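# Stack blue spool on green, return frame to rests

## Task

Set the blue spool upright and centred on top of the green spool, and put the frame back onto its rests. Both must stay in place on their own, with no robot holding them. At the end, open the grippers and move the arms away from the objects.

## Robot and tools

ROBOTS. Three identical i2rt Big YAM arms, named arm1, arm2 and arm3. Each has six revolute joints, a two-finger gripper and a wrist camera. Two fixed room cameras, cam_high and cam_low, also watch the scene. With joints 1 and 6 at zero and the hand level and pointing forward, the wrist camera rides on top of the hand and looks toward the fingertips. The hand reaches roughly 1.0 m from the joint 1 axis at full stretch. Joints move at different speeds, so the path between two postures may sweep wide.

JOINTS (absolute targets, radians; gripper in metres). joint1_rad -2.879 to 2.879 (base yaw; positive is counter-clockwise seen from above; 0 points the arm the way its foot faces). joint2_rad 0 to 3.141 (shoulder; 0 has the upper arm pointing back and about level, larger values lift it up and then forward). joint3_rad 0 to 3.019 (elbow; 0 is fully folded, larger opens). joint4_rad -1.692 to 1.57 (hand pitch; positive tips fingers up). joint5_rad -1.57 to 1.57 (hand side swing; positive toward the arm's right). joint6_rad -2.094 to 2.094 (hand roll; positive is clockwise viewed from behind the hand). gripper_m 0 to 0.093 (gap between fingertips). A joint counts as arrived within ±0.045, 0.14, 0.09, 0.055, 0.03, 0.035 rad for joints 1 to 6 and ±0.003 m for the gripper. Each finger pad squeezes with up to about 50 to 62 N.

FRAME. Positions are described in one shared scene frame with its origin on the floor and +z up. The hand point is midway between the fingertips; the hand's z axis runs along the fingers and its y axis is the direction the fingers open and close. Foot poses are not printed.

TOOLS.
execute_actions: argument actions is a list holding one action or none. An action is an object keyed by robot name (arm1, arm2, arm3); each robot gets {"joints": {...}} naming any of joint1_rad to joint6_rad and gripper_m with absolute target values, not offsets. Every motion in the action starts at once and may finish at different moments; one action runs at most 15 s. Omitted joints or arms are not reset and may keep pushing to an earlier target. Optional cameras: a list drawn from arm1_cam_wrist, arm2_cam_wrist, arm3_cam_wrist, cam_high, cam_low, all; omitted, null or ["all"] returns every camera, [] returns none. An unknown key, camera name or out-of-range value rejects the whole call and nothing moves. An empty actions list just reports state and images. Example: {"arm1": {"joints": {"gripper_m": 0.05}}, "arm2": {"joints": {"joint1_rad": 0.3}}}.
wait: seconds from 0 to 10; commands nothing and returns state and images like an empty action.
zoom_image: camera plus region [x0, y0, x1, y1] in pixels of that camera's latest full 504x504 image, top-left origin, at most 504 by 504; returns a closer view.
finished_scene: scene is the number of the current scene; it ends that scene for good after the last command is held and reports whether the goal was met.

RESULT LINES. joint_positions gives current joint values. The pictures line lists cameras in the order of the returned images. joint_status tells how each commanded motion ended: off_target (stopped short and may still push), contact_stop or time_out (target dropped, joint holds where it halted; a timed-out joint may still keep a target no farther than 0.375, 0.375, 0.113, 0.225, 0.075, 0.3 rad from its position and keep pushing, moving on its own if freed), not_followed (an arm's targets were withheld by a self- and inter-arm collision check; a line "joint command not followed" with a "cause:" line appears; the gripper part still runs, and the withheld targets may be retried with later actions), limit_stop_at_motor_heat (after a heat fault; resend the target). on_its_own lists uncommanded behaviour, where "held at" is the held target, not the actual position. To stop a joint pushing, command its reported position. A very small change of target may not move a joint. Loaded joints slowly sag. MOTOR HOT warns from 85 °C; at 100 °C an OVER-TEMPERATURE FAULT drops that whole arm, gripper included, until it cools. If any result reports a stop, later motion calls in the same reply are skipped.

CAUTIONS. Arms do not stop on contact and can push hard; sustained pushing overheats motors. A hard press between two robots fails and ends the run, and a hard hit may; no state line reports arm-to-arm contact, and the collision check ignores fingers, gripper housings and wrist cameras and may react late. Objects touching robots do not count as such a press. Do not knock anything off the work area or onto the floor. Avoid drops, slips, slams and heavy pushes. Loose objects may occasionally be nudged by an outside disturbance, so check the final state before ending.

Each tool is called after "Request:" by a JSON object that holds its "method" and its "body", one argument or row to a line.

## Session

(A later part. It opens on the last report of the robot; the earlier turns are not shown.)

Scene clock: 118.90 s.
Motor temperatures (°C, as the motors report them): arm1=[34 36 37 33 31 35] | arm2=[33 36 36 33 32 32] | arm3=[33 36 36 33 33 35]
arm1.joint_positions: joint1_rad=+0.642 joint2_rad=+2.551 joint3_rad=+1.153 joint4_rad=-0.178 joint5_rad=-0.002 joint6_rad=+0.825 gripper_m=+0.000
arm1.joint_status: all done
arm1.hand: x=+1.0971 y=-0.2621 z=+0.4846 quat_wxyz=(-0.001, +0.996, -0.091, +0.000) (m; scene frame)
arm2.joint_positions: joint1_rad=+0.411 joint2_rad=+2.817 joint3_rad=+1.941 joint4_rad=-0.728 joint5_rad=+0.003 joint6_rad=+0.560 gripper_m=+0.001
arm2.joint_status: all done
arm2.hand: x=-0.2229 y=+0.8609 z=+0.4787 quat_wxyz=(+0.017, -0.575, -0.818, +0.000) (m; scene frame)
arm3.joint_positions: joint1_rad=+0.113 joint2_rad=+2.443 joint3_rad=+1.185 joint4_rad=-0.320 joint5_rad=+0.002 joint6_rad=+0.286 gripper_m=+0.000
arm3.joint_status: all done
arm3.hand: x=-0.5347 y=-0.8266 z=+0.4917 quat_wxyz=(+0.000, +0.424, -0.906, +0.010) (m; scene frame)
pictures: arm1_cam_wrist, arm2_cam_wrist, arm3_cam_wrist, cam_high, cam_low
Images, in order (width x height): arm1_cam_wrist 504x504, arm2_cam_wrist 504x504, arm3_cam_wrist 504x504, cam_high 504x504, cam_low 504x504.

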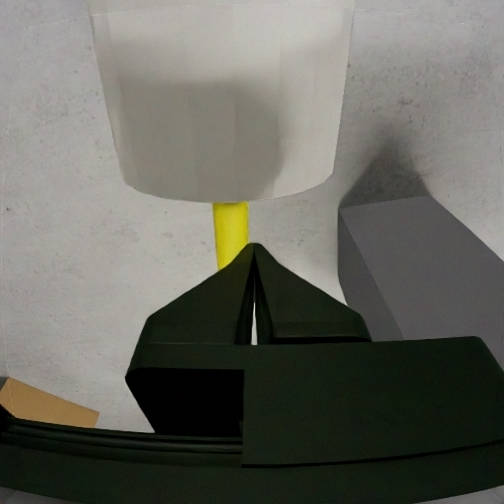

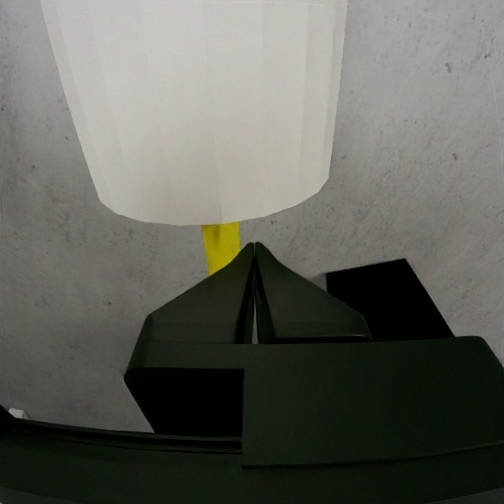

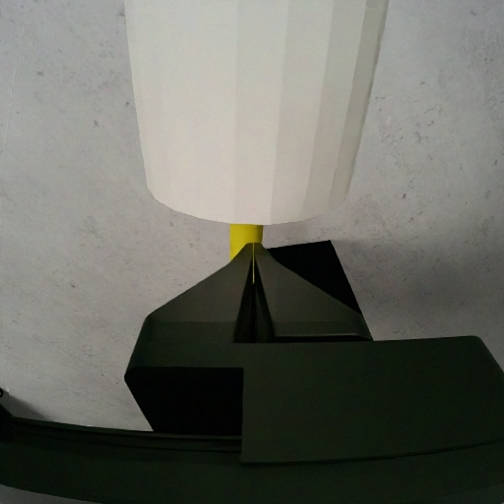

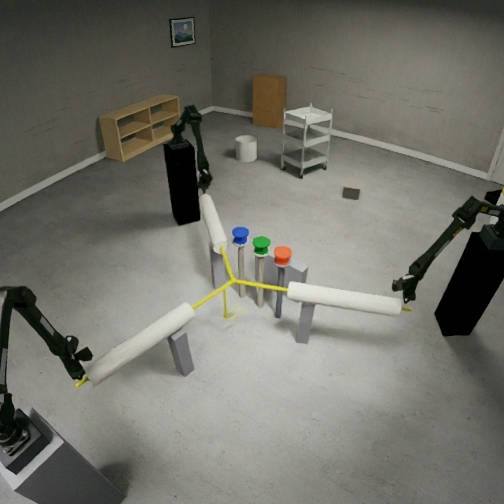

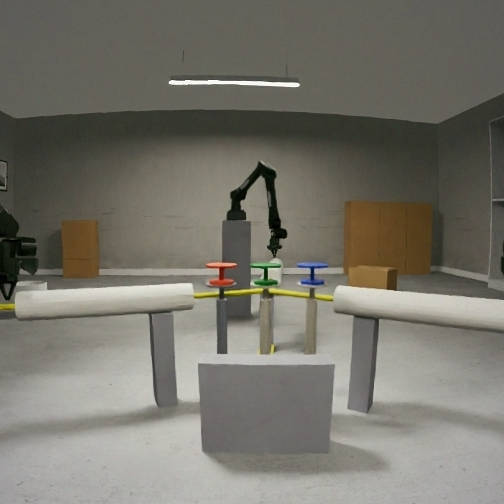

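Request:
{"method": "execute_actions", "body": {
  "actions": [
    {"arm1":{"joints":{"gripper_m":0.093,"joint1_rad":0.755,"joint2_rad":2.52,"joint3_rad":1.10,"joint4_rad":-0.144,"joint6_rad":0.94}},"arm2":{"joints":{"gripper_m":0.093,"joint1_rad":0.488,"joint2_rad":2.745,"joint3_rad":1.79,"joint4_rad":-0.617,"joint6_rad":0.65}},"arm3":{"joints":{"gripper_m":0.093,"joint1_rad":0.165,"joint2_rad":2.41,"joint3_rad":1.045,"joint4_rad":-0.206,"joint6_rad":0.355}}}
  ],
  "cameras": []
}}

Request:
{"method": "execute_actions", "body": {
  "actions": [
    {"arm1":{"joints":{"joint2_rad":2.641,"joint3_rad":1.175,"joint4_rad":-0.105}},"arm2":{"joints":{"joint2_rad":2.84,"joint3_rad":1.871,"joint4_rad":-0.602}},"arm3":{"joints":{"joint2_rad":2.53,"joint3_rad":1.115,"joint4_rad":-0.156}}}
  ]
}}

Scene clock: 129.60 s.
Motor temperatures (°C, as the motors report them): arm1=[34 36 36 33 31 35] | arm2=[33 36 36 33 32 32] | arm3=[33 36 36 33 33 35]
arm1.joint_positions: joint1_rad=+0.765 joint2_rad=+2.543 joint3_rad=+1.103 joint4_rad=-0.158 joint5_rad=+0.000 joint6_rad=+0.926 gripper_m=+0.093
arm1.joint_status: all done
arm1.hand: x=+1.1477 y=-0.2873 z=+0.4848 quat_wxyz=(-0.010, +0.997, -0.081, +0.006) (m; scene frame)
arm2.joint_positions: joint1_rad=+0.495 joint2_rad=+2.746 joint3_rad=+1.789 joint4_rad=-0.626 joint5_rad=+0.002 joint6_rad=+0.639 gripper_m=+0.093
arm2.joint_status: all done
arm2.hand: x=-0.2122 y=+0.9179 z=+0.4863 quat_wxyz=(+0.006, -0.573, -0.820, +0.001) (m; scene frame)
arm3.joint_positions: joint1_rad=+0.162 joint2_rad=+2.426 joint3_rad=+1.041 joint4_rad=-0.223 joint5_rad=+0.002 joint6_rad=+0.346 gripper_m=+0.093
arm3.joint_status: all done
arm3.hand: x=-0.5765 y=-0.8716 z=+0.4857 quat_wxyz=(+0.011, +0.420, -0.907, +0.020) (m; scene frame)
pictures: none
No camera images: the call's "cameras" was empty. Leave "cameras" out to get every camera's image.

Scene clock: 130.53 s.
Motor temperatures (°C, as the motors report them): arm1=[34 36 36 33 31 35] | arm2=[33 36 36 33 32 32] | arm3=[33 36 36 33 33 35]
arm1.joint_positions: joint1_rad=+0.765 joint2_rad=+2.647 joint3_rad=+1.176 joint4_rad=-0.113 joint5_rad=+0.000 joint6_rad=+0.927 gripper_m=+0.093
arm1.joint_status: all done
arm1.hand: x=+1.1430 y=-0.2917 z=+0.4462 quat_wxyz=(-0.005, +0.997, -0.081, +0.002) (m; scene frame)
arm2.joint_positions: joint1_rad=+0.495 joint2_rad=+2.847 joint3_rad=+1.847 joint4_rad=-0.608 joint5_rad=+0.002 joint6_rad=+0.639 gripper_m=+0.093
arm2.joint_status: all done
arm2.hand: x=-0.2232 y=+0.9252 z=+0.4390 quat_wxyz=(+0.019, -0.573, -0.819, +0.002) (m; scene frame)
arm3.joint_positions: joint1_rad=+0.162 joint2_rad=+2.509 joint3_rad=+1.117 joint4_rad=-0.167 joint5_rad=+0.002 joint6_rad=+0.346 gripper_m=+0.093
arm3.joint_status: all done
arm3.hand: x=-0.5677 y=-0.8491 z=+0.4569 quat_wxyz=(-0.007, +0.420, -0.908, +0.003) (m; scene frame)
pictures: arm1_cam_wrist, arm2_cam_wrist, arm3_cam_wrist, cam_high, cam_low
Images, in order (width x height): arm1_cam_wrist 504x504, arm2_cam_wrist 504x504, arm3_cam_wrist 504x504, cam_high 504x504, cam_low 504x504.

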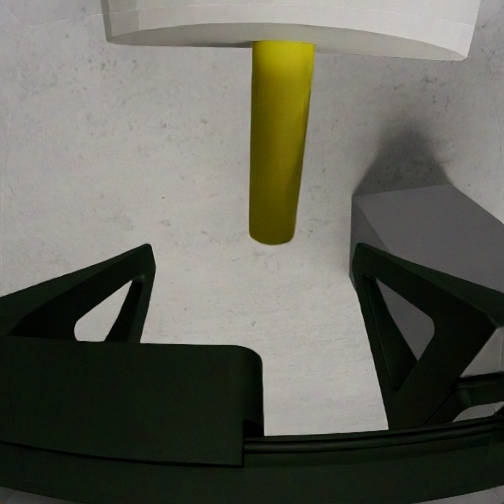

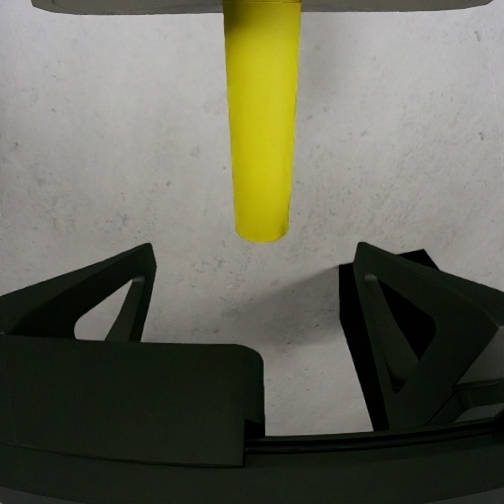

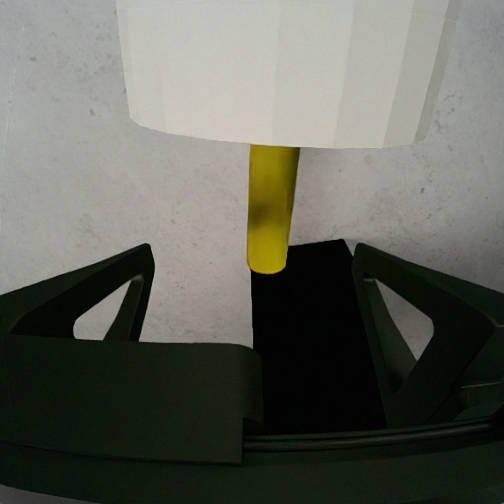

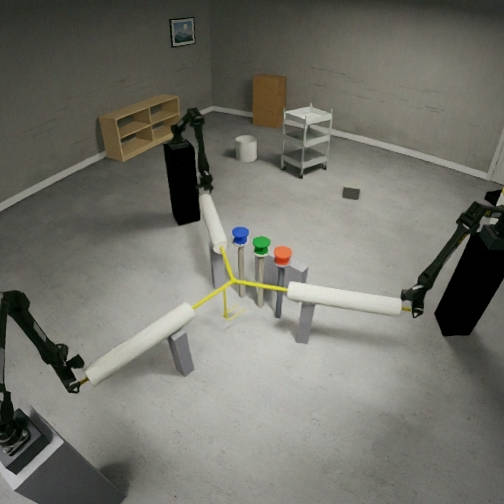

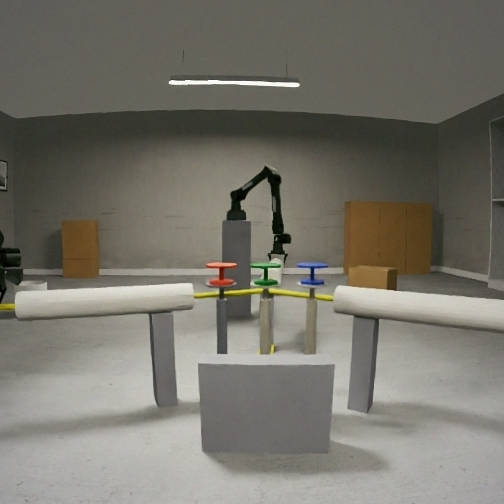

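Request:
{"method": "execute_actions", "body": {
  "actions": [
    {"arm1":{"joints":{"joint1_rad":0.69,"joint2_rad":2.68,"joint3_rad":1.225,"joint4_rad":-0.10,"joint6_rad":0.86}},"arm2":{"joints":{"joint1_rad":0.46,"joint2_rad":2.88,"joint3_rad":1.94,"joint4_rad":-0.615,"joint6_rad":0.62}},"arm3":{"joints":{"joint1_rad":0.135,"joint2_rad":2.57,"joint3_rad":1.165,"joint4_rad":-0.152,"joint6_rad":0.325}}}
  ],
  "cameras": []
}}

Request:
{"method": "execute_actions", "body": {
  "actions": [
    {"arm1":{"joints":{"joint2_rad":2.723,"joint3_rad":1.255,"joint4_rad":-0.09}},"arm2":{"joints":{"joint2_rad":2.92,"joint3_rad":1.975,"joint4_rad":-0.605}},"arm3":{"joints":{"joint2_rad":2.625,"joint3_rad":1.2,"joint4_rad":-0.14}}}
  ]
}}

Scene clock: 136.87 s.
Motor temperatures (°C, as the motors report them): arm1=[34 37 36 33 31 35] | arm2=[33 36 36 33 32 32] | arm3=[33 36 36 33 33 35]
arm1.joint_positions: joint1_rad=+0.688 joint2_rad=+2.674 joint3_rad=+1.214 joint4_rad=-0.113 joint5_rad=+0.000 joint6_rad=+0.874 gripper_m=+0.093
arm1.joint_status: all done
arm1.hand: x=+1.1138 y=-0.2735 z=+0.4368 quat_wxyz=(-0.001, +0.996, -0.093, -0.002) (m; scene frame)
arm2.joint_positions: joint1_rad=+0.460 joint2_rad=+2.872 joint3_rad=+1.908 joint4_rad=-0.609 joint5_rad=+0.002 joint6_rad=+0.631 gripper_m=+0.093
arm2.joint_status: all done
arm2.hand: x=-0.2175 y=+0.8953 z=+0.4373 quat_wxyz=(+0.001, -0.584, -0.812, +0.001) (m; scene frame)
arm3.joint_positions: joint1_rad=+0.145 joint2_rad=+2.542 joint3_rad=+1.152 joint4_rad=-0.167 joint5_rad=+0.002 joint6_rad=+0.334 gripper_m=+0.093
arm3.joint_status: all done
arm3.hand: x=-0.5583 y=-0.8459 z=+0.4454 quat_wxyz=(-0.007, +0.418, -0.909, +0.003) (m; scene frame)
pictures: none
No camera images: the call's "cameras" was empty. Leave "cameras" out to get every camera's image.

Scene clock: 137.63 s.
Motor temperatures (°C, as the motors report them): arm1=[34 37 36 33 31 35] | arm2=[33 36 36 33 32 32] | arm3=[33 36 36 33 33 35]
arm1.joint_positions: joint1_rad=+0.688 joint2_rad=+2.721 joint3_rad=+1.247 joint4_rad=-0.102 joint5_rad=+0.000 joint6_rad=+0.873 gripper_m=+0.093
arm1.joint_status: all done
arm1.hand: x=+1.1143 y=-0.2730 z=+0.4189 quat_wxyz=(-0.002, +0.996, -0.093, -0.001) (m; scene frame)
arm2.joint_positions: joint1_rad=+0.460 joint2_rad=+2.915 joint3_rad=+1.945 joint4_rad=-0.609 joint5_rad=+0.002 joint6_rad=+0.630 gripper_m=+0.093
arm2.joint_status: all done
arm2.hand: x=-0.2194 y=+0.8966 z=+0.4194 quat_wxyz=(+0.004, -0.584, -0.812, +0.001) (m; scene frame)
arm3.joint_positions: joint1_rad=+0.145 joint2_rad=+2.601 joint3_rad=+1.193 joint4_rad=-0.154 joint5_rad=+0.002 joint6_rad=+0.334 gripper_m=+0.093
arm3.joint_status: all done
arm3.hand: x=-0.5579 y=-0.8456 z=+0.4233 quat_wxyz=(-0.005, +0.418, -0.909, +0.005) (m; scene frame)
pictures: arm1_cam_wrist, arm2_cam_wrist, arm3_cam_wrist, cam_high, cam_low
Images, in order (width x height): arm1_cam_wrist 504x504, arm2_cam_wrist 504x504, arm3_cam_wrist 504x504, cam_high 504x504, cam_low 504x504.

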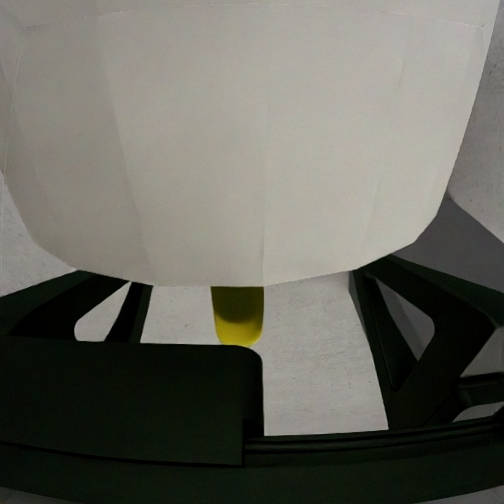

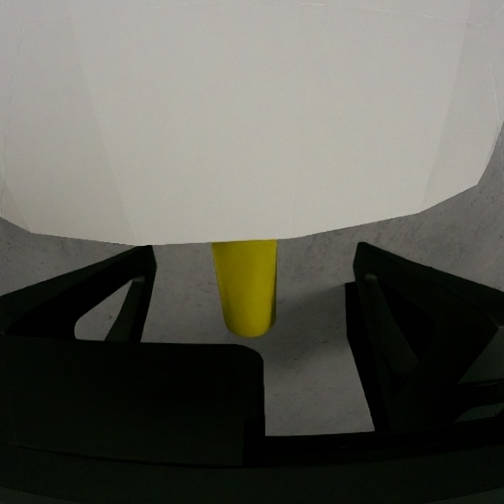

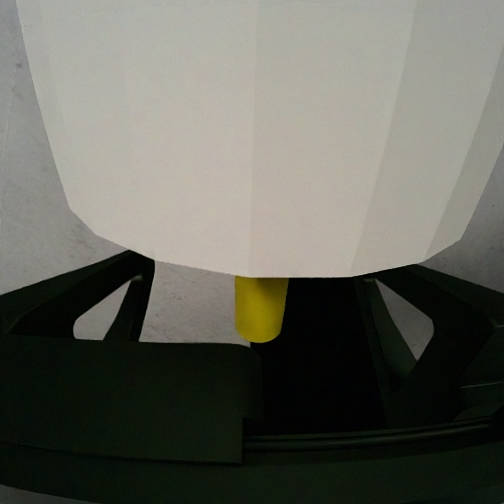

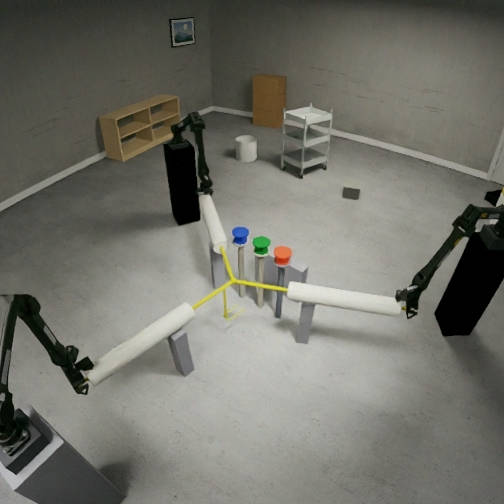

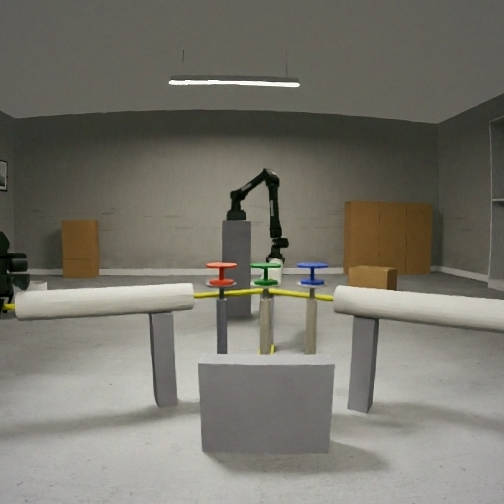

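Request:
{"method": "execute_actions", "body": {
  "actions": [
    {"arm1":{"joints":{"gripper_m":0.0}},"arm2":{"joints":{"gripper_m":0.0}},"arm3":{"joints":{"gripper_m":0.0}}}
  ]
}}

Scene clock: 139.60 s.
Motor temperatures (°C, as the motors report them): arm1=[34 37 36 33 31 35] | arm2=[33 36 36 33 32 32] | arm3=[33 36 36 33 33 35]
arm1.joint_positions: joint1_rad=+0.688 joint2_rad=+2.721 joint3_rad=+1.251 joint4_rad=-0.097 joint5_rad=-0.002 joint6_rad=+0.873 gripper_m=+0.018
arm1.joint_status: gripper_m off_target (ended at +0.018, target +0.000)
arm1.hand: x=+1.1121 y=-0.2753 z=+0.4190 quat_wxyz=(+0.002, +0.996, -0.093, -0.003) (m; scene frame)
arm2.joint_positions: joint1_rad=+0.460 joint2_rad=+2.915 joint3_rad=+1.945 joint4_rad=-0.609 joint5_rad=-0.001 joint6_rad=+0.624 gripper_m=+0.017
arm2.joint_status: gripper_m off_target (ended at +0.017, target +0.000)
arm2.hand: x=-0.2190 y=+0.8972 z=+0.4194 quat_wxyz=(+0.004, -0.581, -0.814, +0.000) (m; scene frame)
arm3.joint_positions: joint1_rad=+0.142 joint2_rad=+2.601 joint3_rad=+1.193 joint4_rad=-0.154 joint5_rad=+0.004 joint6_rad=+0.346 gripper_m=+0.018
arm3.joint_status: gripper_m off_target (ended at +0.018, target +0.000)
arm3.hand: x=-0.5561 y=-0.8464 z=+0.4233 quat_wxyz=(-0.006, +0.411, -0.912, +0.005) (m; scene frame)
pictures: arm1_cam_wrist, arm2_cam_wrist, arm3_cam_wrist, cam_high, cam_low
Images, in order (width x height): arm1_cam_wrist 504x504, arm2_cam_wrist 504x504, arm3_cam_wrist 504x504, cam_high 504x504, cam_low 504x504.

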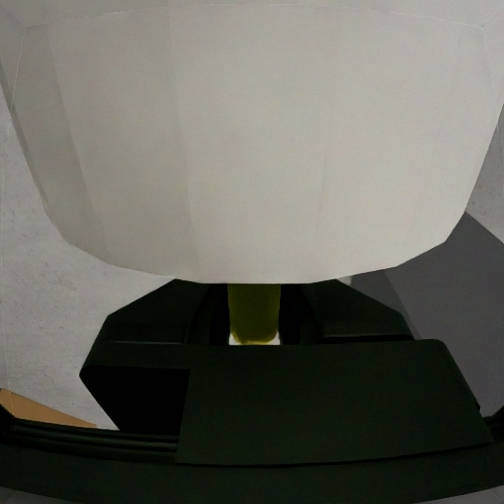

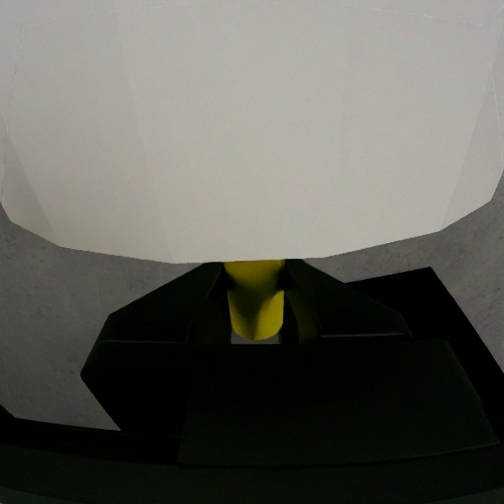

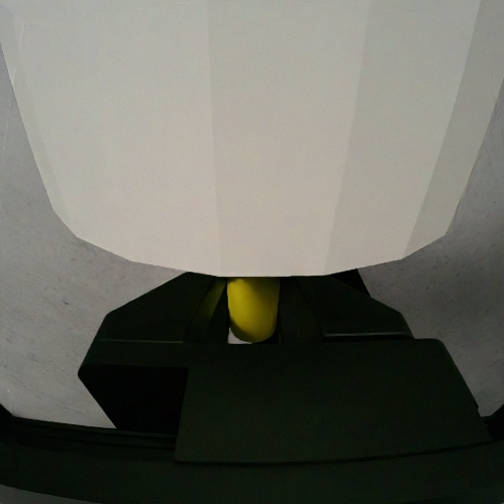

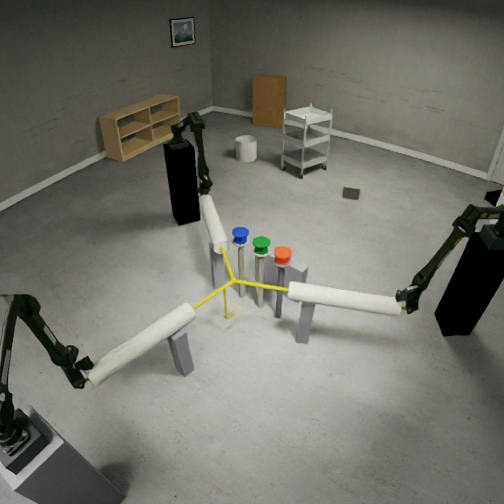

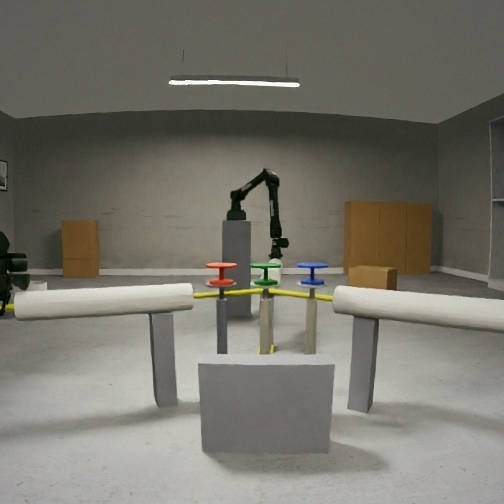

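Request:
{"method": "execute_actions", "body": {
  "actions": [
    {"arm1":{"joints":{"joint2_rad":2.564,"joint3_rad":1.147,"joint4_rad":-0.154}},"arm2":{"joints":{"joint2_rad":2.772,"joint3_rad":1.823,"joint4_rad":-0.622}},"arm3":{"joints":{"joint2_rad":2.447,"joint3_rad":1.109,"joint4_rad":-0.233}}}
  ],
  "cameras": ["cam_high","cam_low"]
}}

Scene clock: 149.30 s.
Motor temperatures (°C, as the motors report them): arm1=[34 37 36 33 31 35] | arm2=[33 36 36 33 32 32] | arm3=[33 36 36 33 33 35]
arm1.joint_positions: joint1_rad=+0.679 joint2_rad=+2.590 joint3_rad=+1.154 joint4_rad=-0.140 joint5_rad=+0.002 joint6_rad=+0.860 gripper_m=+0.018
arm1.joint_status: all done
arm1.hand: x=+1.1127 y=-0.2695 z=+0.4687 quat_wxyz=(-0.002, +0.996, -0.090, -0.002) (m; scene frame)
arm2.joint_positions: joint1_rad=+0.455 joint2_rad=+2.792 joint3_rad=+1.825 joint4_rad=-0.613 joint5_rad=+0.001 joint6_rad=+0.614 gripper_m=+0.017
arm2.joint_status: all done
arm2.hand: x=-0.2248 y=+0.8970 z=+0.4668 quat_wxyz=(+0.004, -0.579, -0.815, +0.000) (m; scene frame)
arm3.joint_positions: joint1_rad=+0.134 joint2_rad=+2.471 joint3_rad=+1.116 joint4_rad=-0.213 joint5_rad=+0.007 joint6_rad=+0.337 gripper_m=+0.018
arm3.joint_status: all done
arm3.hand: x=-0.5537 y=-0.8495 z=+0.4725 quat_wxyz=(-0.005, +0.411, -0.912, +0.009) (m; scene frame)
pictures: cam_high, cam_low
Images, in order (width x height): cam_high 504x504, cam_low 504x504.

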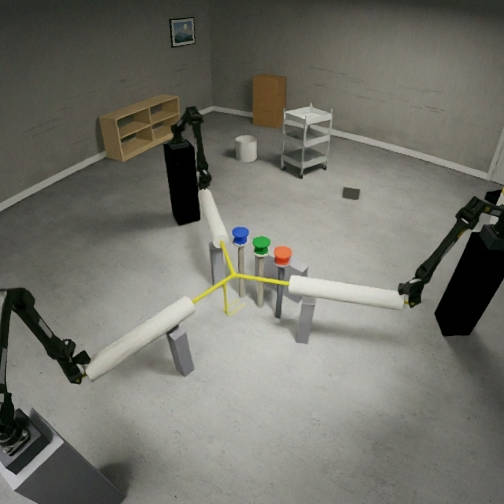

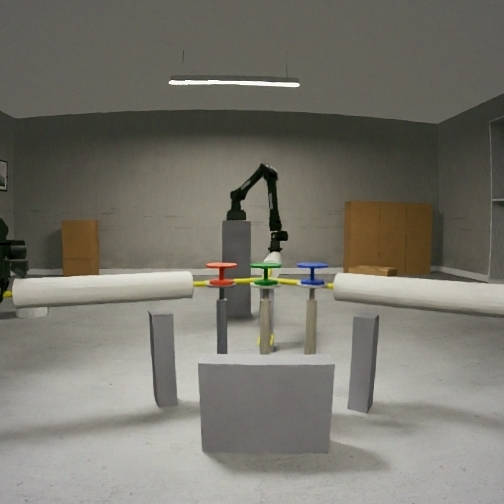

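Request:
{"method": "execute_actions", "body": {
  "actions": [
    {"arm1":{"joints":{"joint1_rad":0.725,"joint2_rad":2.42,"joint3_rad":1.045,"joint4_rad":-0.195,"joint6_rad":0.905}},"arm2":{"joints":{"joint1_rad":0.473,"joint2_rad":2.695,"joint3_rad":1.835,"joint4_rad":-0.71,"joint6_rad":0.633}},"arm3":{"joints":{"joint1_rad":0.09,"joint2_rad":2.325,"joint3_rad":1.075,"joint4_rad":-0.32,"joint6_rad":0.295}}}
  ],
  "cameras": []
}}

Request:
{"method": "execute_actions", "body": {
  "actions": [
    {"arm1":{"joints":{"joint1_rad":0.77,"joint2_rad":2.265,"joint3_rad":0.943,"joint4_rad":-0.245,"joint6_rad":0.95}},"arm2":{"joints":{"joint1_rad":0.489,"joint2_rad":2.61,"joint3_rad":1.851,"joint4_rad":-0.81,"joint6_rad":0.65}},"arm3":{"joints":{"joint1_rad":0.047,"joint2_rad":2.19,"joint3_rad":1.043,"joint4_rad":-0.42,"joint6_rad":0.25}}}
  ],
  "cameras": ["cam_high","cam_low"]
}}

Scene clock: 156.70 s.
Motor temperatures (°C, as the motors report them): arm1=[34 37 36 33 31 35] | arm2=[33 37 36 33 32 32] | arm3=[33 37 36 33 33 35]
arm1.joint_positions: joint1_rad=+0.713 joint2_rad=+2.451 joint3_rad=+1.048 joint4_rad=-0.181 joint5_rad=+0.003 joint6_rad=+0.896 gripper_m=+0.018
arm1.joint_status: all done
arm1.hand: x=+1.1319 y=-0.2720 z=+0.5187 quat_wxyz=(-0.006, +0.996, -0.092, +0.001) (m; scene frame)
arm2.joint_positions: joint1_rad=+0.471 joint2_rad=+2.717 joint3_rad=+1.825 joint4_rad=-0.691 joint5_rad=-0.002 joint6_rad=+0.625 gripper_m=+0.017
arm2.joint_status: all done
arm2.hand: x=-0.2054 y=+0.8961 z=+0.5123 quat_wxyz=(+0.006, -0.577, -0.817, -0.001) (m; scene frame)
arm3.joint_positions: joint1_rad=+0.093 joint2_rad=+2.353 joint3_rad=+1.079 joint4_rad=-0.300 joint5_rad=+0.005 joint6_rad=+0.298 gripper_m=+0.018
arm3.joint_status: all done
arm3.hand: x=-0.5356 y=-0.8516 z=+0.5192 quat_wxyz=(-0.002, +0.410, -0.912, +0.010) (m; scene frame)
pictures: none
No camera images: the call's "cameras" was empty. Leave "cameras" out to get every camera's image.

Scene clock: 157.63 s.
Motor temperatures (°C, as the motors report them): arm1=[34 37 36 33 31 35] | arm2=[33 37 36 33 32 32] | arm3=[33 37 36 33 33 35]
arm1.joint_positions: joint1_rad=+0.753 joint2_rad=+2.294 joint3_rad=+0.945 joint4_rad=-0.233 joint5_rad=+0.006 joint6_rad=+0.938 gripper_m=+0.018
arm1.joint_status: all done
arm1.hand: x=+1.1520 y=-0.2756 z=+0.5727 quat_wxyz=(-0.006, +0.996, -0.092, -0.002) (m; scene frame)
arm2.joint_positions: joint1_rad=+0.486 joint2_rad=+2.623 joint3_rad=+1.827 joint4_rad=-0.785 joint5_rad=-0.002 joint6_rad=+0.641 gripper_m=+0.017
arm2.joint_status: all done
arm2.hand: x=-0.1856 y=+0.8945 z=+0.5714 quat_wxyz=(+0.005, -0.577, -0.817, -0.001) (m; scene frame)
arm3.joint_positions: joint1_rad=+0.050 joint2_rad=+2.216 joint3_rad=+1.046 joint4_rad=-0.401 joint5_rad=+0.004 joint6_rad=+0.256 gripper_m=+0.018
arm3.joint_status: all done
arm3.hand: x=-0.5167 y=-0.8552 z=+0.5740 quat_wxyz=(-0.003, +0.409, -0.912, +0.009) (m; scene frame)
pictures: cam_high, cam_low
Images, in order (width x height): cam_high 504x504, cam_low 504x504.

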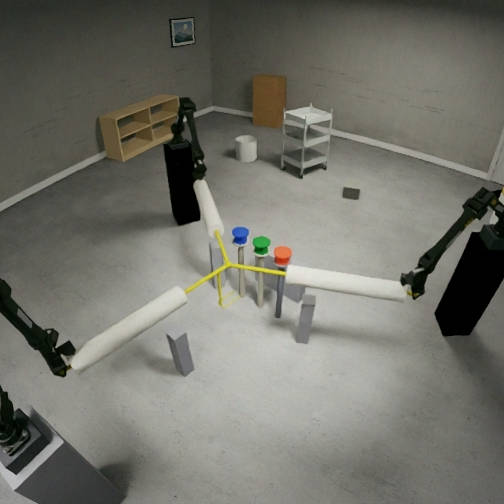

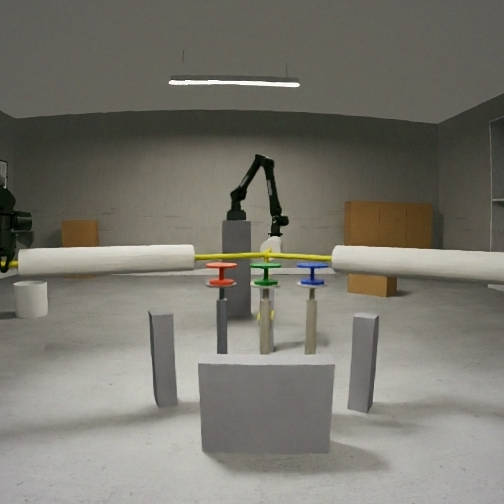

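Request:
{"method": "execute_actions", "body": {
  "actions": [
    {"arm1":{"joints":{"joint2_rad":1.975,"joint3_rad":0.877,"joint4_rad":-0.47}},"arm2":{"joints":{"joint2_rad":2.41,"joint3_rad":1.79,"joint4_rad":-0.94}},"arm3":{"joints":{"joint2_rad":1.935,"joint3_rad":1.013,"joint4_rad":-0.645}}}
  ],
  "cameras": []
}}

Request:
{"method": "execute_actions", "body": {
  "actions": [
    {"arm1":{"joints":{"joint2_rad":1.725,"joint3_rad":0.9,"joint4_rad":-0.735}},"arm2":{"joints":{"joint2_rad":2.255,"joint3_rad":1.8,"joint4_rad":-1.10}},"arm3":{"joints":{"joint2_rad":1.73,"joint3_rad":1.07,"joint4_rad":-0.895}}}
  ]
}}

Scene clock: 165.00 s.
Motor temperatures (°C, as the motors report them): arm1=[34 37 36 33 31 35] | arm2=[33 37 36 33 32 32] | arm3=[33 37 36 33 33 35]
arm1.joint_positions: joint1_rad=+0.767 joint2_rad=+1.996 joint3_rad=+0.879 joint4_rad=-0.458 joint5_rad=+0.008 joint6_rad=+0.954 gripper_m=+0.018
arm1.joint_status: all done
arm1.hand: x=+1.1552 y=-0.2806 z=+0.6800 quat_wxyz=(-0.004, +0.996, -0.093, -0.005) (m; scene frame)
arm2.joint_positions: joint1_rad=+0.491 joint2_rad=+2.430 joint3_rad=+1.781 joint4_rad=-0.937 joint5_rad=-0.004 joint6_rad=+0.646 gripper_m=+0.017
arm2.joint_status: all done
arm2.hand: x=-0.1802 y=+0.8949 z=+0.6805 quat_wxyz=(+0.008, -0.577, -0.816, -0.002) (m; scene frame)
arm3.joint_positions: joint1_rad=+0.047 joint2_rad=+1.952 joint3_rad=+1.012 joint4_rad=-0.630 joint5_rad=+0.007 joint6_rad=+0.257 gripper_m=+0.018
arm3.joint_status: all done
arm3.hand: x=-0.5167 y=-0.8563 z=+0.6818 quat_wxyz=(-0.004, +0.407, -0.913, +0.010) (m; scene frame)
pictures: none
No camera images: the call's "cameras" was empty. Leave "cameras" out to get every camera's image.

Scene clock: 166.13 s.
Motor temperatures (°C, as the motors report them): arm1=[34 37 36 33 31 35] | arm2=[33 37 36 33 32 32] | arm3=[33 37 36 33 33 35]
arm1.joint_positions: joint1_rad=+0.761 joint2_rad=+1.735 joint3_rad=+0.879 joint4_rad=-0.704 joint5_rad=+0.007 joint6_rad=+0.948 gripper_m=+0.018
arm1.joint_status: all done
arm1.hand: x=+1.1559 y=-0.2771 z=+0.7804 quat_wxyz=(+0.002, +0.996, -0.094, -0.009) (m; scene frame)
arm2.joint_positions: joint1_rad=+0.489 joint2_rad=+2.276 joint3_rad=+1.781 joint4_rad=-1.098 joint5_rad=-0.002 joint6_rad=+0.646 gripper_m=+0.017
arm2.joint_status: all done
arm2.hand: x=-0.1845 y=+0.8957 z=+0.7780 quat_wxyz=(+0.011, -0.578, -0.816, -0.001) (m; scene frame)
arm3.joint_positions: joint1_rad=+0.042 joint2_rad=+1.735 joint3_rad=+1.041 joint4_rad=-0.864 joint5_rad=+0.012 joint6_rad=+0.253 gripper_m=+0.018
arm3.joint_status: all done
arm3.hand: x=-0.5168 y=-0.8596 z=+0.7825 quat_wxyz=(-0.011, +0.407, -0.913, +0.007) (m; scene frame)
pictures: arm1_cam_wrist, arm2_cam_wrist, arm3_cam_wrist, cam_high, cam_low
Images, in order (width x height): arm1_cam_wrist 504x504, arm2_cam_wrist 504x504, arm3_cam_wrist 504x504, cam_high 504x504, cam_low 504x504.

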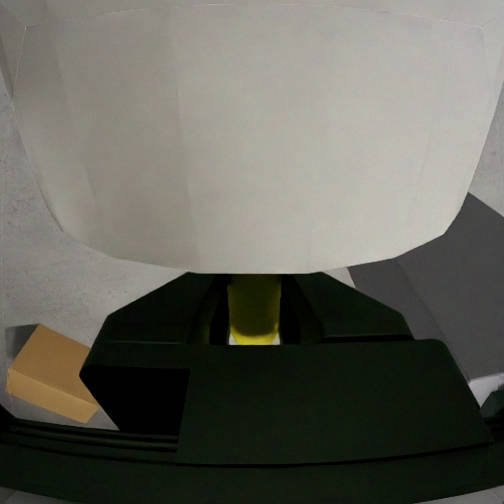

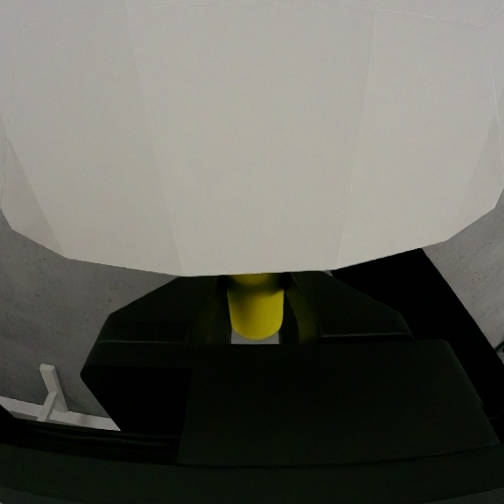

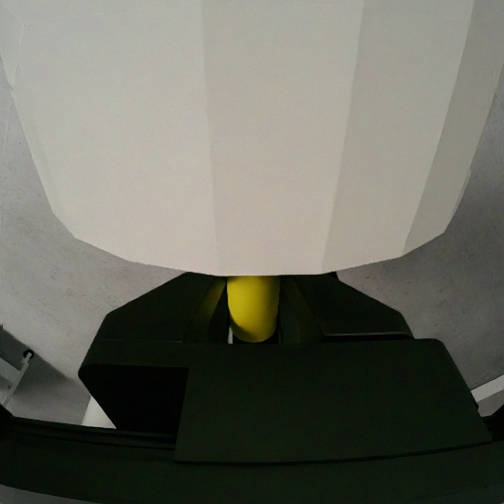

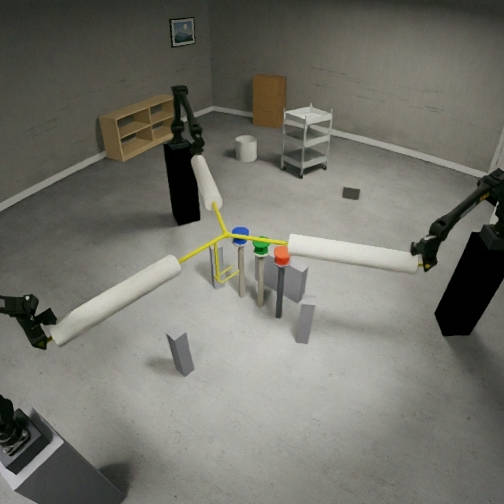

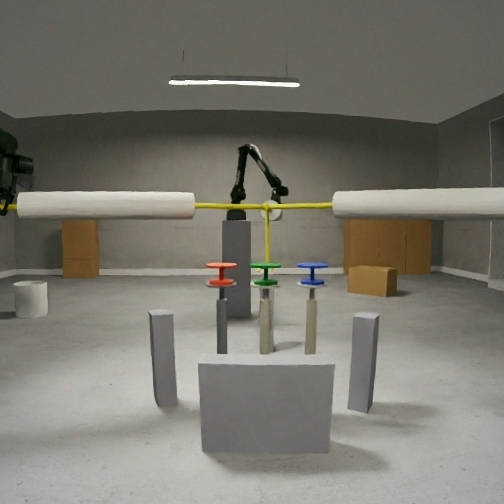

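Request:
{"method": "zoom_image", "body": {
  "camera": "cam_low",
  "region": [190, 190, 350, 310]
}}

Request:
{"method": "zoom_image", "body": {
  "camera": "cam_high",
  "region": [180, 200, 320, 320]
}}

Region (190, 190, 350, 310) of cam_low's 504x504 image, scaled by 3.150, with more detail than that image has; it fills the top 378 rows of this view, and the rest is white.

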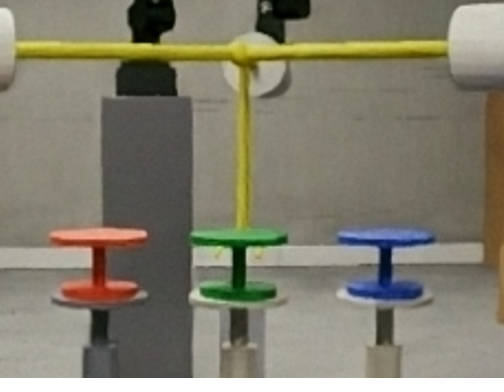

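Region (180, 200, 320, 320) of cam_high's 504x504 image, scaled by 3.600, with more detail than that image has; it fills the top 432 rows of this view, and the rest is white.

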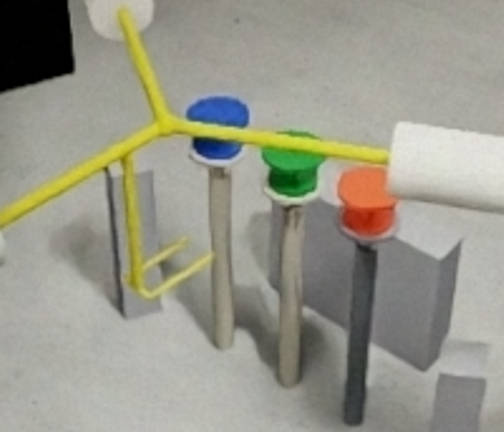

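Request:
{"method": "execute_actions", "body": {
  "actions": [
    {"arm1":{"joints":{"joint1_rad":0.62,"joint2_rad":1.816,"joint3_rad":1.02,"joint4_rad":-0.77,"joint6_rad":0.81}},"arm2":{"joints":{"joint1_rad":0.44,"joint2_rad":2.09,"joint3_rad":1.47,"joint4_rad":-0.94,"joint6_rad":0.6}},"arm3":{"joints":{"joint1_rad":0.215,"joint2_rad":1.70,"joint3_rad":0.99,"joint4_rad":-0.857,"joint6_rad":0.425}}}
  ],
  "cameras": ["cam_high","cam_low"]
}}

Scene clock: 182.43 s.
Motor temperatures (°C, as the motors report them): arm1=[34 37 37 33 31 35] | arm2=[33 37 37 33 32 32] | arm3=[33 37 38 33 33 35]
arm1.joint_positions: joint1_rad=+0.611 joint2_rad=+1.833 joint3_rad=+1.006 joint4_rad=-0.737 joint5_rad=+0.007 joint6_rad=+0.797 gripper_m=+0.018
arm1.joint_status: all done
arm1.hand: x=+1.0835 y=-0.2544 z=+0.7737 quat_wxyz=(-0.001, +0.996, -0.093, -0.008) (m; scene frame)
arm2.joint_positions: joint1_rad=+0.434 joint2_rad=+2.128 joint3_rad=+1.472 joint4_rad=-0.935 joint5_rad=+0.002 joint6_rad=+0.593 gripper_m=+0.017
arm2.joint_status: all done
arm2.hand: x=-0.2629 y=+0.9094 z=+0.7679 quat_wxyz=(+0.010, -0.579, -0.815, +0.001) (m; scene frame)
arm3.joint_positions: joint1_rad=+0.203 joint2_rad=+1.734 joint3_rad=+1.002 joint4_rad=-0.844 joint5_rad=+0.014 joint6_rad=+0.410 gripper_m=+0.018
arm3.joint_status: all done
arm3.hand: x=-0.5871 y=-0.8450 z=+0.7707 quat_wxyz=(-0.005, +0.409, -0.912, +0.013) (m; scene frame)
pictures: cam_high, cam_low
Images, in order (width x height): cam_high 504x504, cam_low 504x504.

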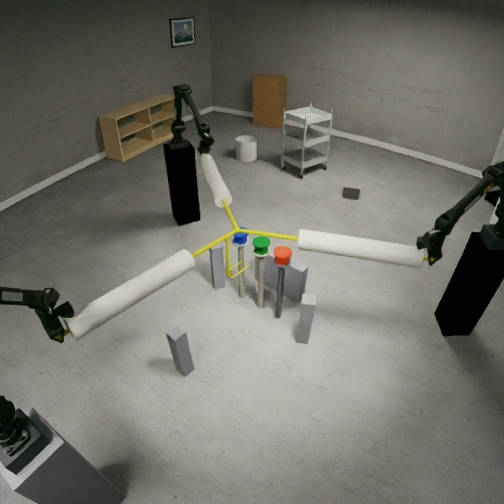

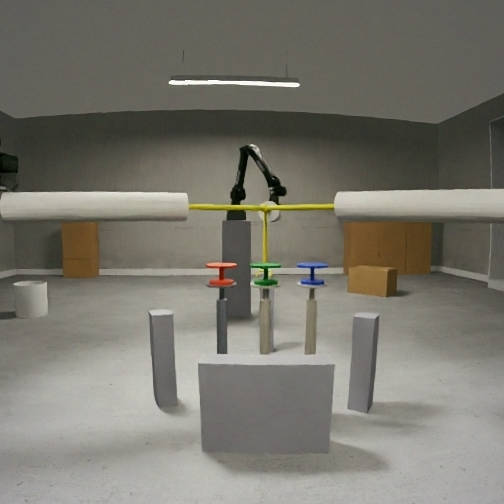

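Request:
{"method": "execute_actions", "body": {
  "actions": [
    {"arm1":{"joints":{"joint1_rad":0.725,"joint2_rad":1.91,"joint3_rad":1.235,"joint4_rad":-0.875,"joint6_rad":0.915}},"arm2":{"joints":{"joint1_rad":0.305,"joint2_rad":2.14,"joint3_rad":1.62,"joint4_rad":-1.025,"joint6_rad":0.46}},"arm3":{"joints":{"joint1_rad":0.178,"joint2_rad":1.495,"joint3_rad":0.755,"joint4_rad":-0.817,"joint6_rad":0.39}}}
  ],
  "cameras": []
}}

Request:
{"method": "execute_actions", "body": {
  "actions": [
    {"arm1":{"joints":{"joint1_rad":0.82,"joint2_rad":2.055,"joint3_rad":1.485,"joint4_rad":-0.98,"joint6_rad":1.005}},"arm2":{"joints":{"joint1_rad":0.195,"joint2_rad":2.26,"joint3_rad":1.845,"joint4_rad":-1.13,"joint6_rad":0.35}},"arm3":{"joints":{"joint1_rad":0.128,"joint2_rad":1.29,"joint3_rad":0.535,"joint4_rad":-0.805,"joint6_rad":0.34}}}
  ],
  "cameras": ["cam_high","cam_low"]
}}

Scene clock: 190.10 s.
Motor temperatures (°C, as the motors report them): arm1=[34 37 38 33 31 35] | arm2=[33 37 37 33 32 32] | arm3=[33 37 38 33 33 35]
arm1.joint_positions: joint1_rad=+0.704 joint2_rad=+1.932 joint3_rad=+1.211 joint4_rad=-0.843 joint5_rad=+0.012 joint6_rad=+0.880 gripper_m=+0.018
arm1.joint_status: all done
arm1.hand: x=+1.0609 y=-0.3265 z=+0.7847 quat_wxyz=(-0.002, +0.996, -0.088, -0.009) (m; scene frame)
arm2.joint_positions: joint1_rad=+0.290 joint2_rad=+2.159 joint3_rad=+1.582 joint4_rad=-0.997 joint5_rad=+0.003 joint6_rad=+0.443 gripper_m=+0.017
arm2.joint_status: all done
arm2.hand: x=-0.2961 y=+0.8251 z=+0.7843 quat_wxyz=(+0.002, -0.577, -0.817, +0.001) (m; scene frame)
arm3.joint_positions: joint1_rad=+0.177 joint2_rad=+1.518 joint3_rad=+0.754 joint4_rad=-0.805 joint5_rad=+0.012 joint6_rad=+0.378 gripper_m=+0.018
arm3.joint_status: all done
arm3.hand: x=-0.6060 y=-0.9307 z=+0.7818 quat_wxyz=(-0.007, +0.412, -0.911, +0.010) (m; scene frame)
pictures: none
No camera images: the call's "cameras" was empty. Leave "cameras" out to get every camera's image.

Scene clock: 192.23 s.
Motor temperatures (°C, as the motors report them): arm1=[34 37 38 33 31 35] | arm2=[33 37 37 33 32 32] | arm3=[33 37 38 33 33 35]
arm1.joint_positions: joint1_rad=+0.787 joint2_rad=+2.083 joint3_rad=+1.447 joint4_rad=-0.945 joint5_rad=+0.012 joint6_rad=+0.962 gripper_m=+0.018
arm1.joint_status: joint6_rad time_out (moved +0.082 of +0.125); the others done
arm1.on_its_own: joint6_rad reads +0.962 and still pushes toward +1.005 since a time_out
arm1.hand: x=+1.0444 y=-0.4027 z=+0.7765 quat_wxyz=(-0.008, +0.996, -0.088, -0.004) (m; scene frame)
arm2.joint_positions: joint1_rad=+0.181 joint2_rad=+2.288 joint3_rad=+1.798 joint4_rad=-1.098 joint5_rad=+0.004 joint6_rad=+0.331 gripper_m=+0.017
arm2.joint_status: all done
arm2.hand: x=-0.3165 y=+0.7443 z=+0.7767 quat_wxyz=(+0.009, -0.575, -0.818, -0.001) (m; scene frame)
arm3.joint_positions: joint1_rad=+0.129 joint2_rad=+1.312 joint3_rad=+0.537 joint4_rad=-0.790 joint5_rad=+0.010 joint6_rad=+0.328 gripper_m=+0.018
arm3.joint_status: all done
arm3.hand: x=-0.6220 y=-1.0118 z=+0.7810 quat_wxyz=(-0.007, +0.413, -0.911, +0.009) (m; scene frame)
pictures: cam_high, cam_low
Images, in order (width x height): cam_high 504x504, cam_low 504x504.

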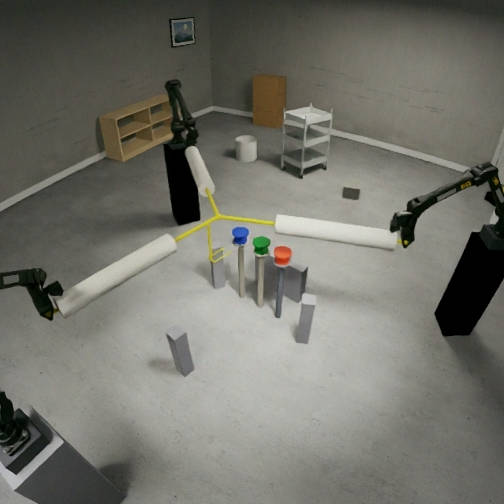

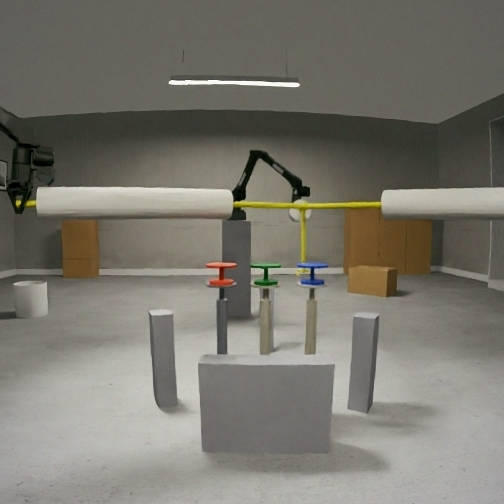

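Request:
{"method": "zoom_image", "body": {
  "camera": "cam_low",
  "region": [240, 190, 380, 310]
}}

Request:
{"method": "zoom_image", "body": {
  "camera": "cam_high",
  "region": [170, 190, 310, 310]
}}

Region (240, 190, 380, 310) of cam_low's 504x504 image, scaled by 3.600, with more detail than that image has; it fills the top 432 rows of this view, and the rest is white.

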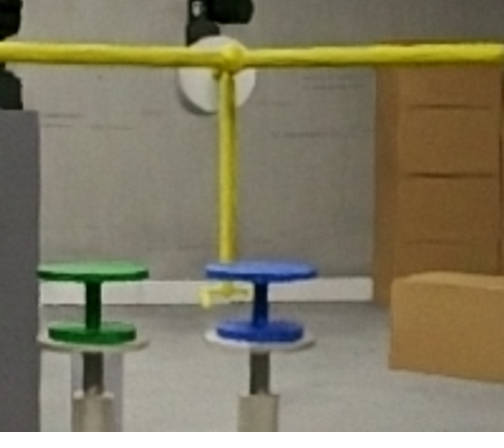

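Region (170, 190, 310, 310) of cam_high's 504x504 image, scaled by 3.600, with more detail than that image has; it fills the top 432 rows of this view, and the rest is white.

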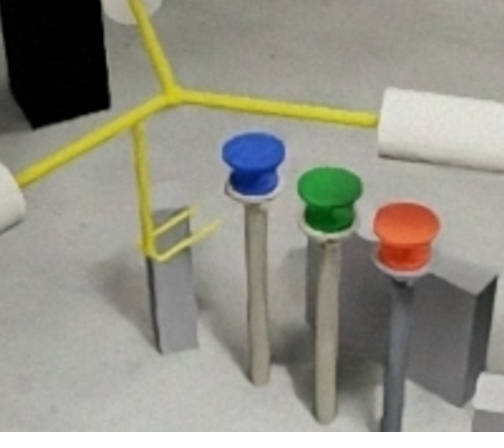

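Request:
{"method": "execute_actions", "body": {
  "actions": [
    {"arm1":{"joints":{"joint1_rad":0.665,"joint2_rad":2.155,"joint3_rad":1.68,"joint4_rad":-1.065,"joint6_rad":0.84}},"arm2":{"joints":{"joint1_rad":0.08,"joint2_rad":2.09,"joint3_rad":1.51,"joint4_rad":-0.965,"joint6_rad":0.23}},"arm3":{"joints":{"joint1_rad":0.49,"joint2_rad":1.26,"joint3_rad":0.517,"joint4_rad":-0.81,"joint6_rad":0.69}}}
  ],
  "cameras": ["cam_high","cam_low"]
}}

Request:
{"method": "zoom_image", "body": {
  "camera": "cam_low",
  "region": [240, 190, 380, 310]
}}

Request:
{"method": "zoom_image", "body": {
  "camera": "cam_high",
  "region": [170, 190, 310, 310]
}}

Scene clock: 203.00 s.
Motor temperatures (°C, as the motors report them): arm1=[34 38 39 33 31 35] | arm2=[33 38 38 33 32 32] | arm3=[33 36 38 33 33 35]
arm1.joint_positions: joint1_rad=+0.651 joint2_rad=+2.183 joint3_rad=+1.639 joint4_rad=-1.028 joint5_rad=+0.004 joint6_rad=+0.815 gripper_m=+0.018
arm1.joint_status: all done
arm1.hand: x=+0.9545 y=-0.3756 z=+0.7803 quat_wxyz=(-0.002, +0.997, -0.082, -0.004) (m; scene frame)
arm2.joint_positions: joint1_rad=+0.056 joint2_rad=+2.119 joint3_rad=+1.505 joint4_rad=-0.961 joint5_rad=+0.009 joint6_rad=+0.204 gripper_m=+0.017
arm2.joint_status: all done
arm2.hand: x=-0.4188 y=+0.7536 z=+0.7828 quat_wxyz=(+0.004, -0.574, -0.819, +0.003) (m; scene frame)
arm3.joint_positions: joint1_rad=+0.462 joint2_rad=+1.284 joint3_rad=+0.512 joint4_rad=-0.794 joint5_rad=+0.017 joint6_rad=+0.652 gripper_m=+0.018
arm3.joint_status: joint6_rad time_out (moved +0.323 of +0.362); the others done
arm3.on_its_own: joint6_rad reads +0.652 and still pushes toward +0.690 since a time_out
arm3.hand: x=-0.7066 y=-1.0016 z=+0.7802 quat_wxyz=(-0.010, +0.417, -0.909, +0.008) (m; scene frame)
pictures: cam_high, cam_low
Images, in order (width x height): cam_high 504x504, cam_low 504x504.

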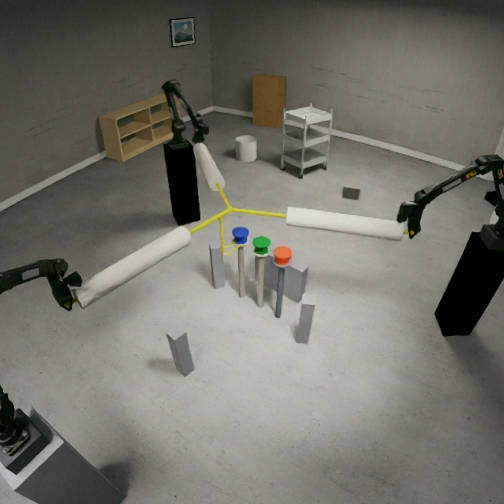

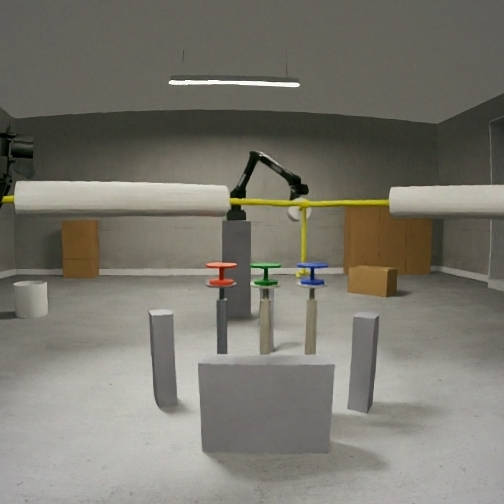

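Region (240, 190, 380, 310) of cam_low's 504x504 image, scaled by 3.600, with more detail than that image has; it fills the top 432 rows of this view, and the rest is white.

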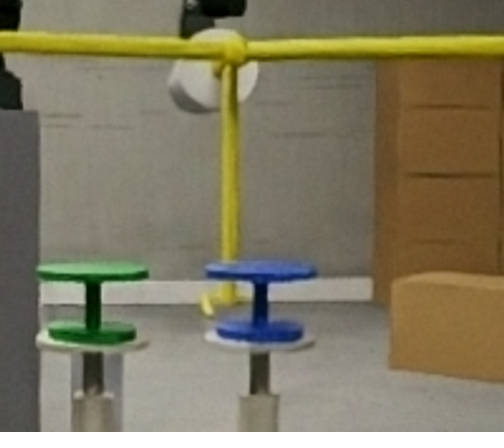

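Region (170, 190, 310, 310) of cam_high's 504x504 image, scaled by 3.600, with more detail than that image has; it fills the top 432 rows of this view, and the rest is white.

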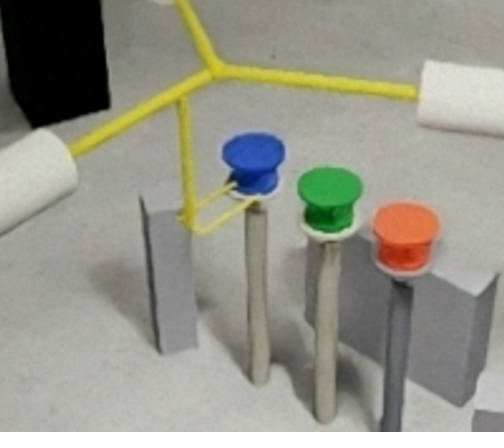

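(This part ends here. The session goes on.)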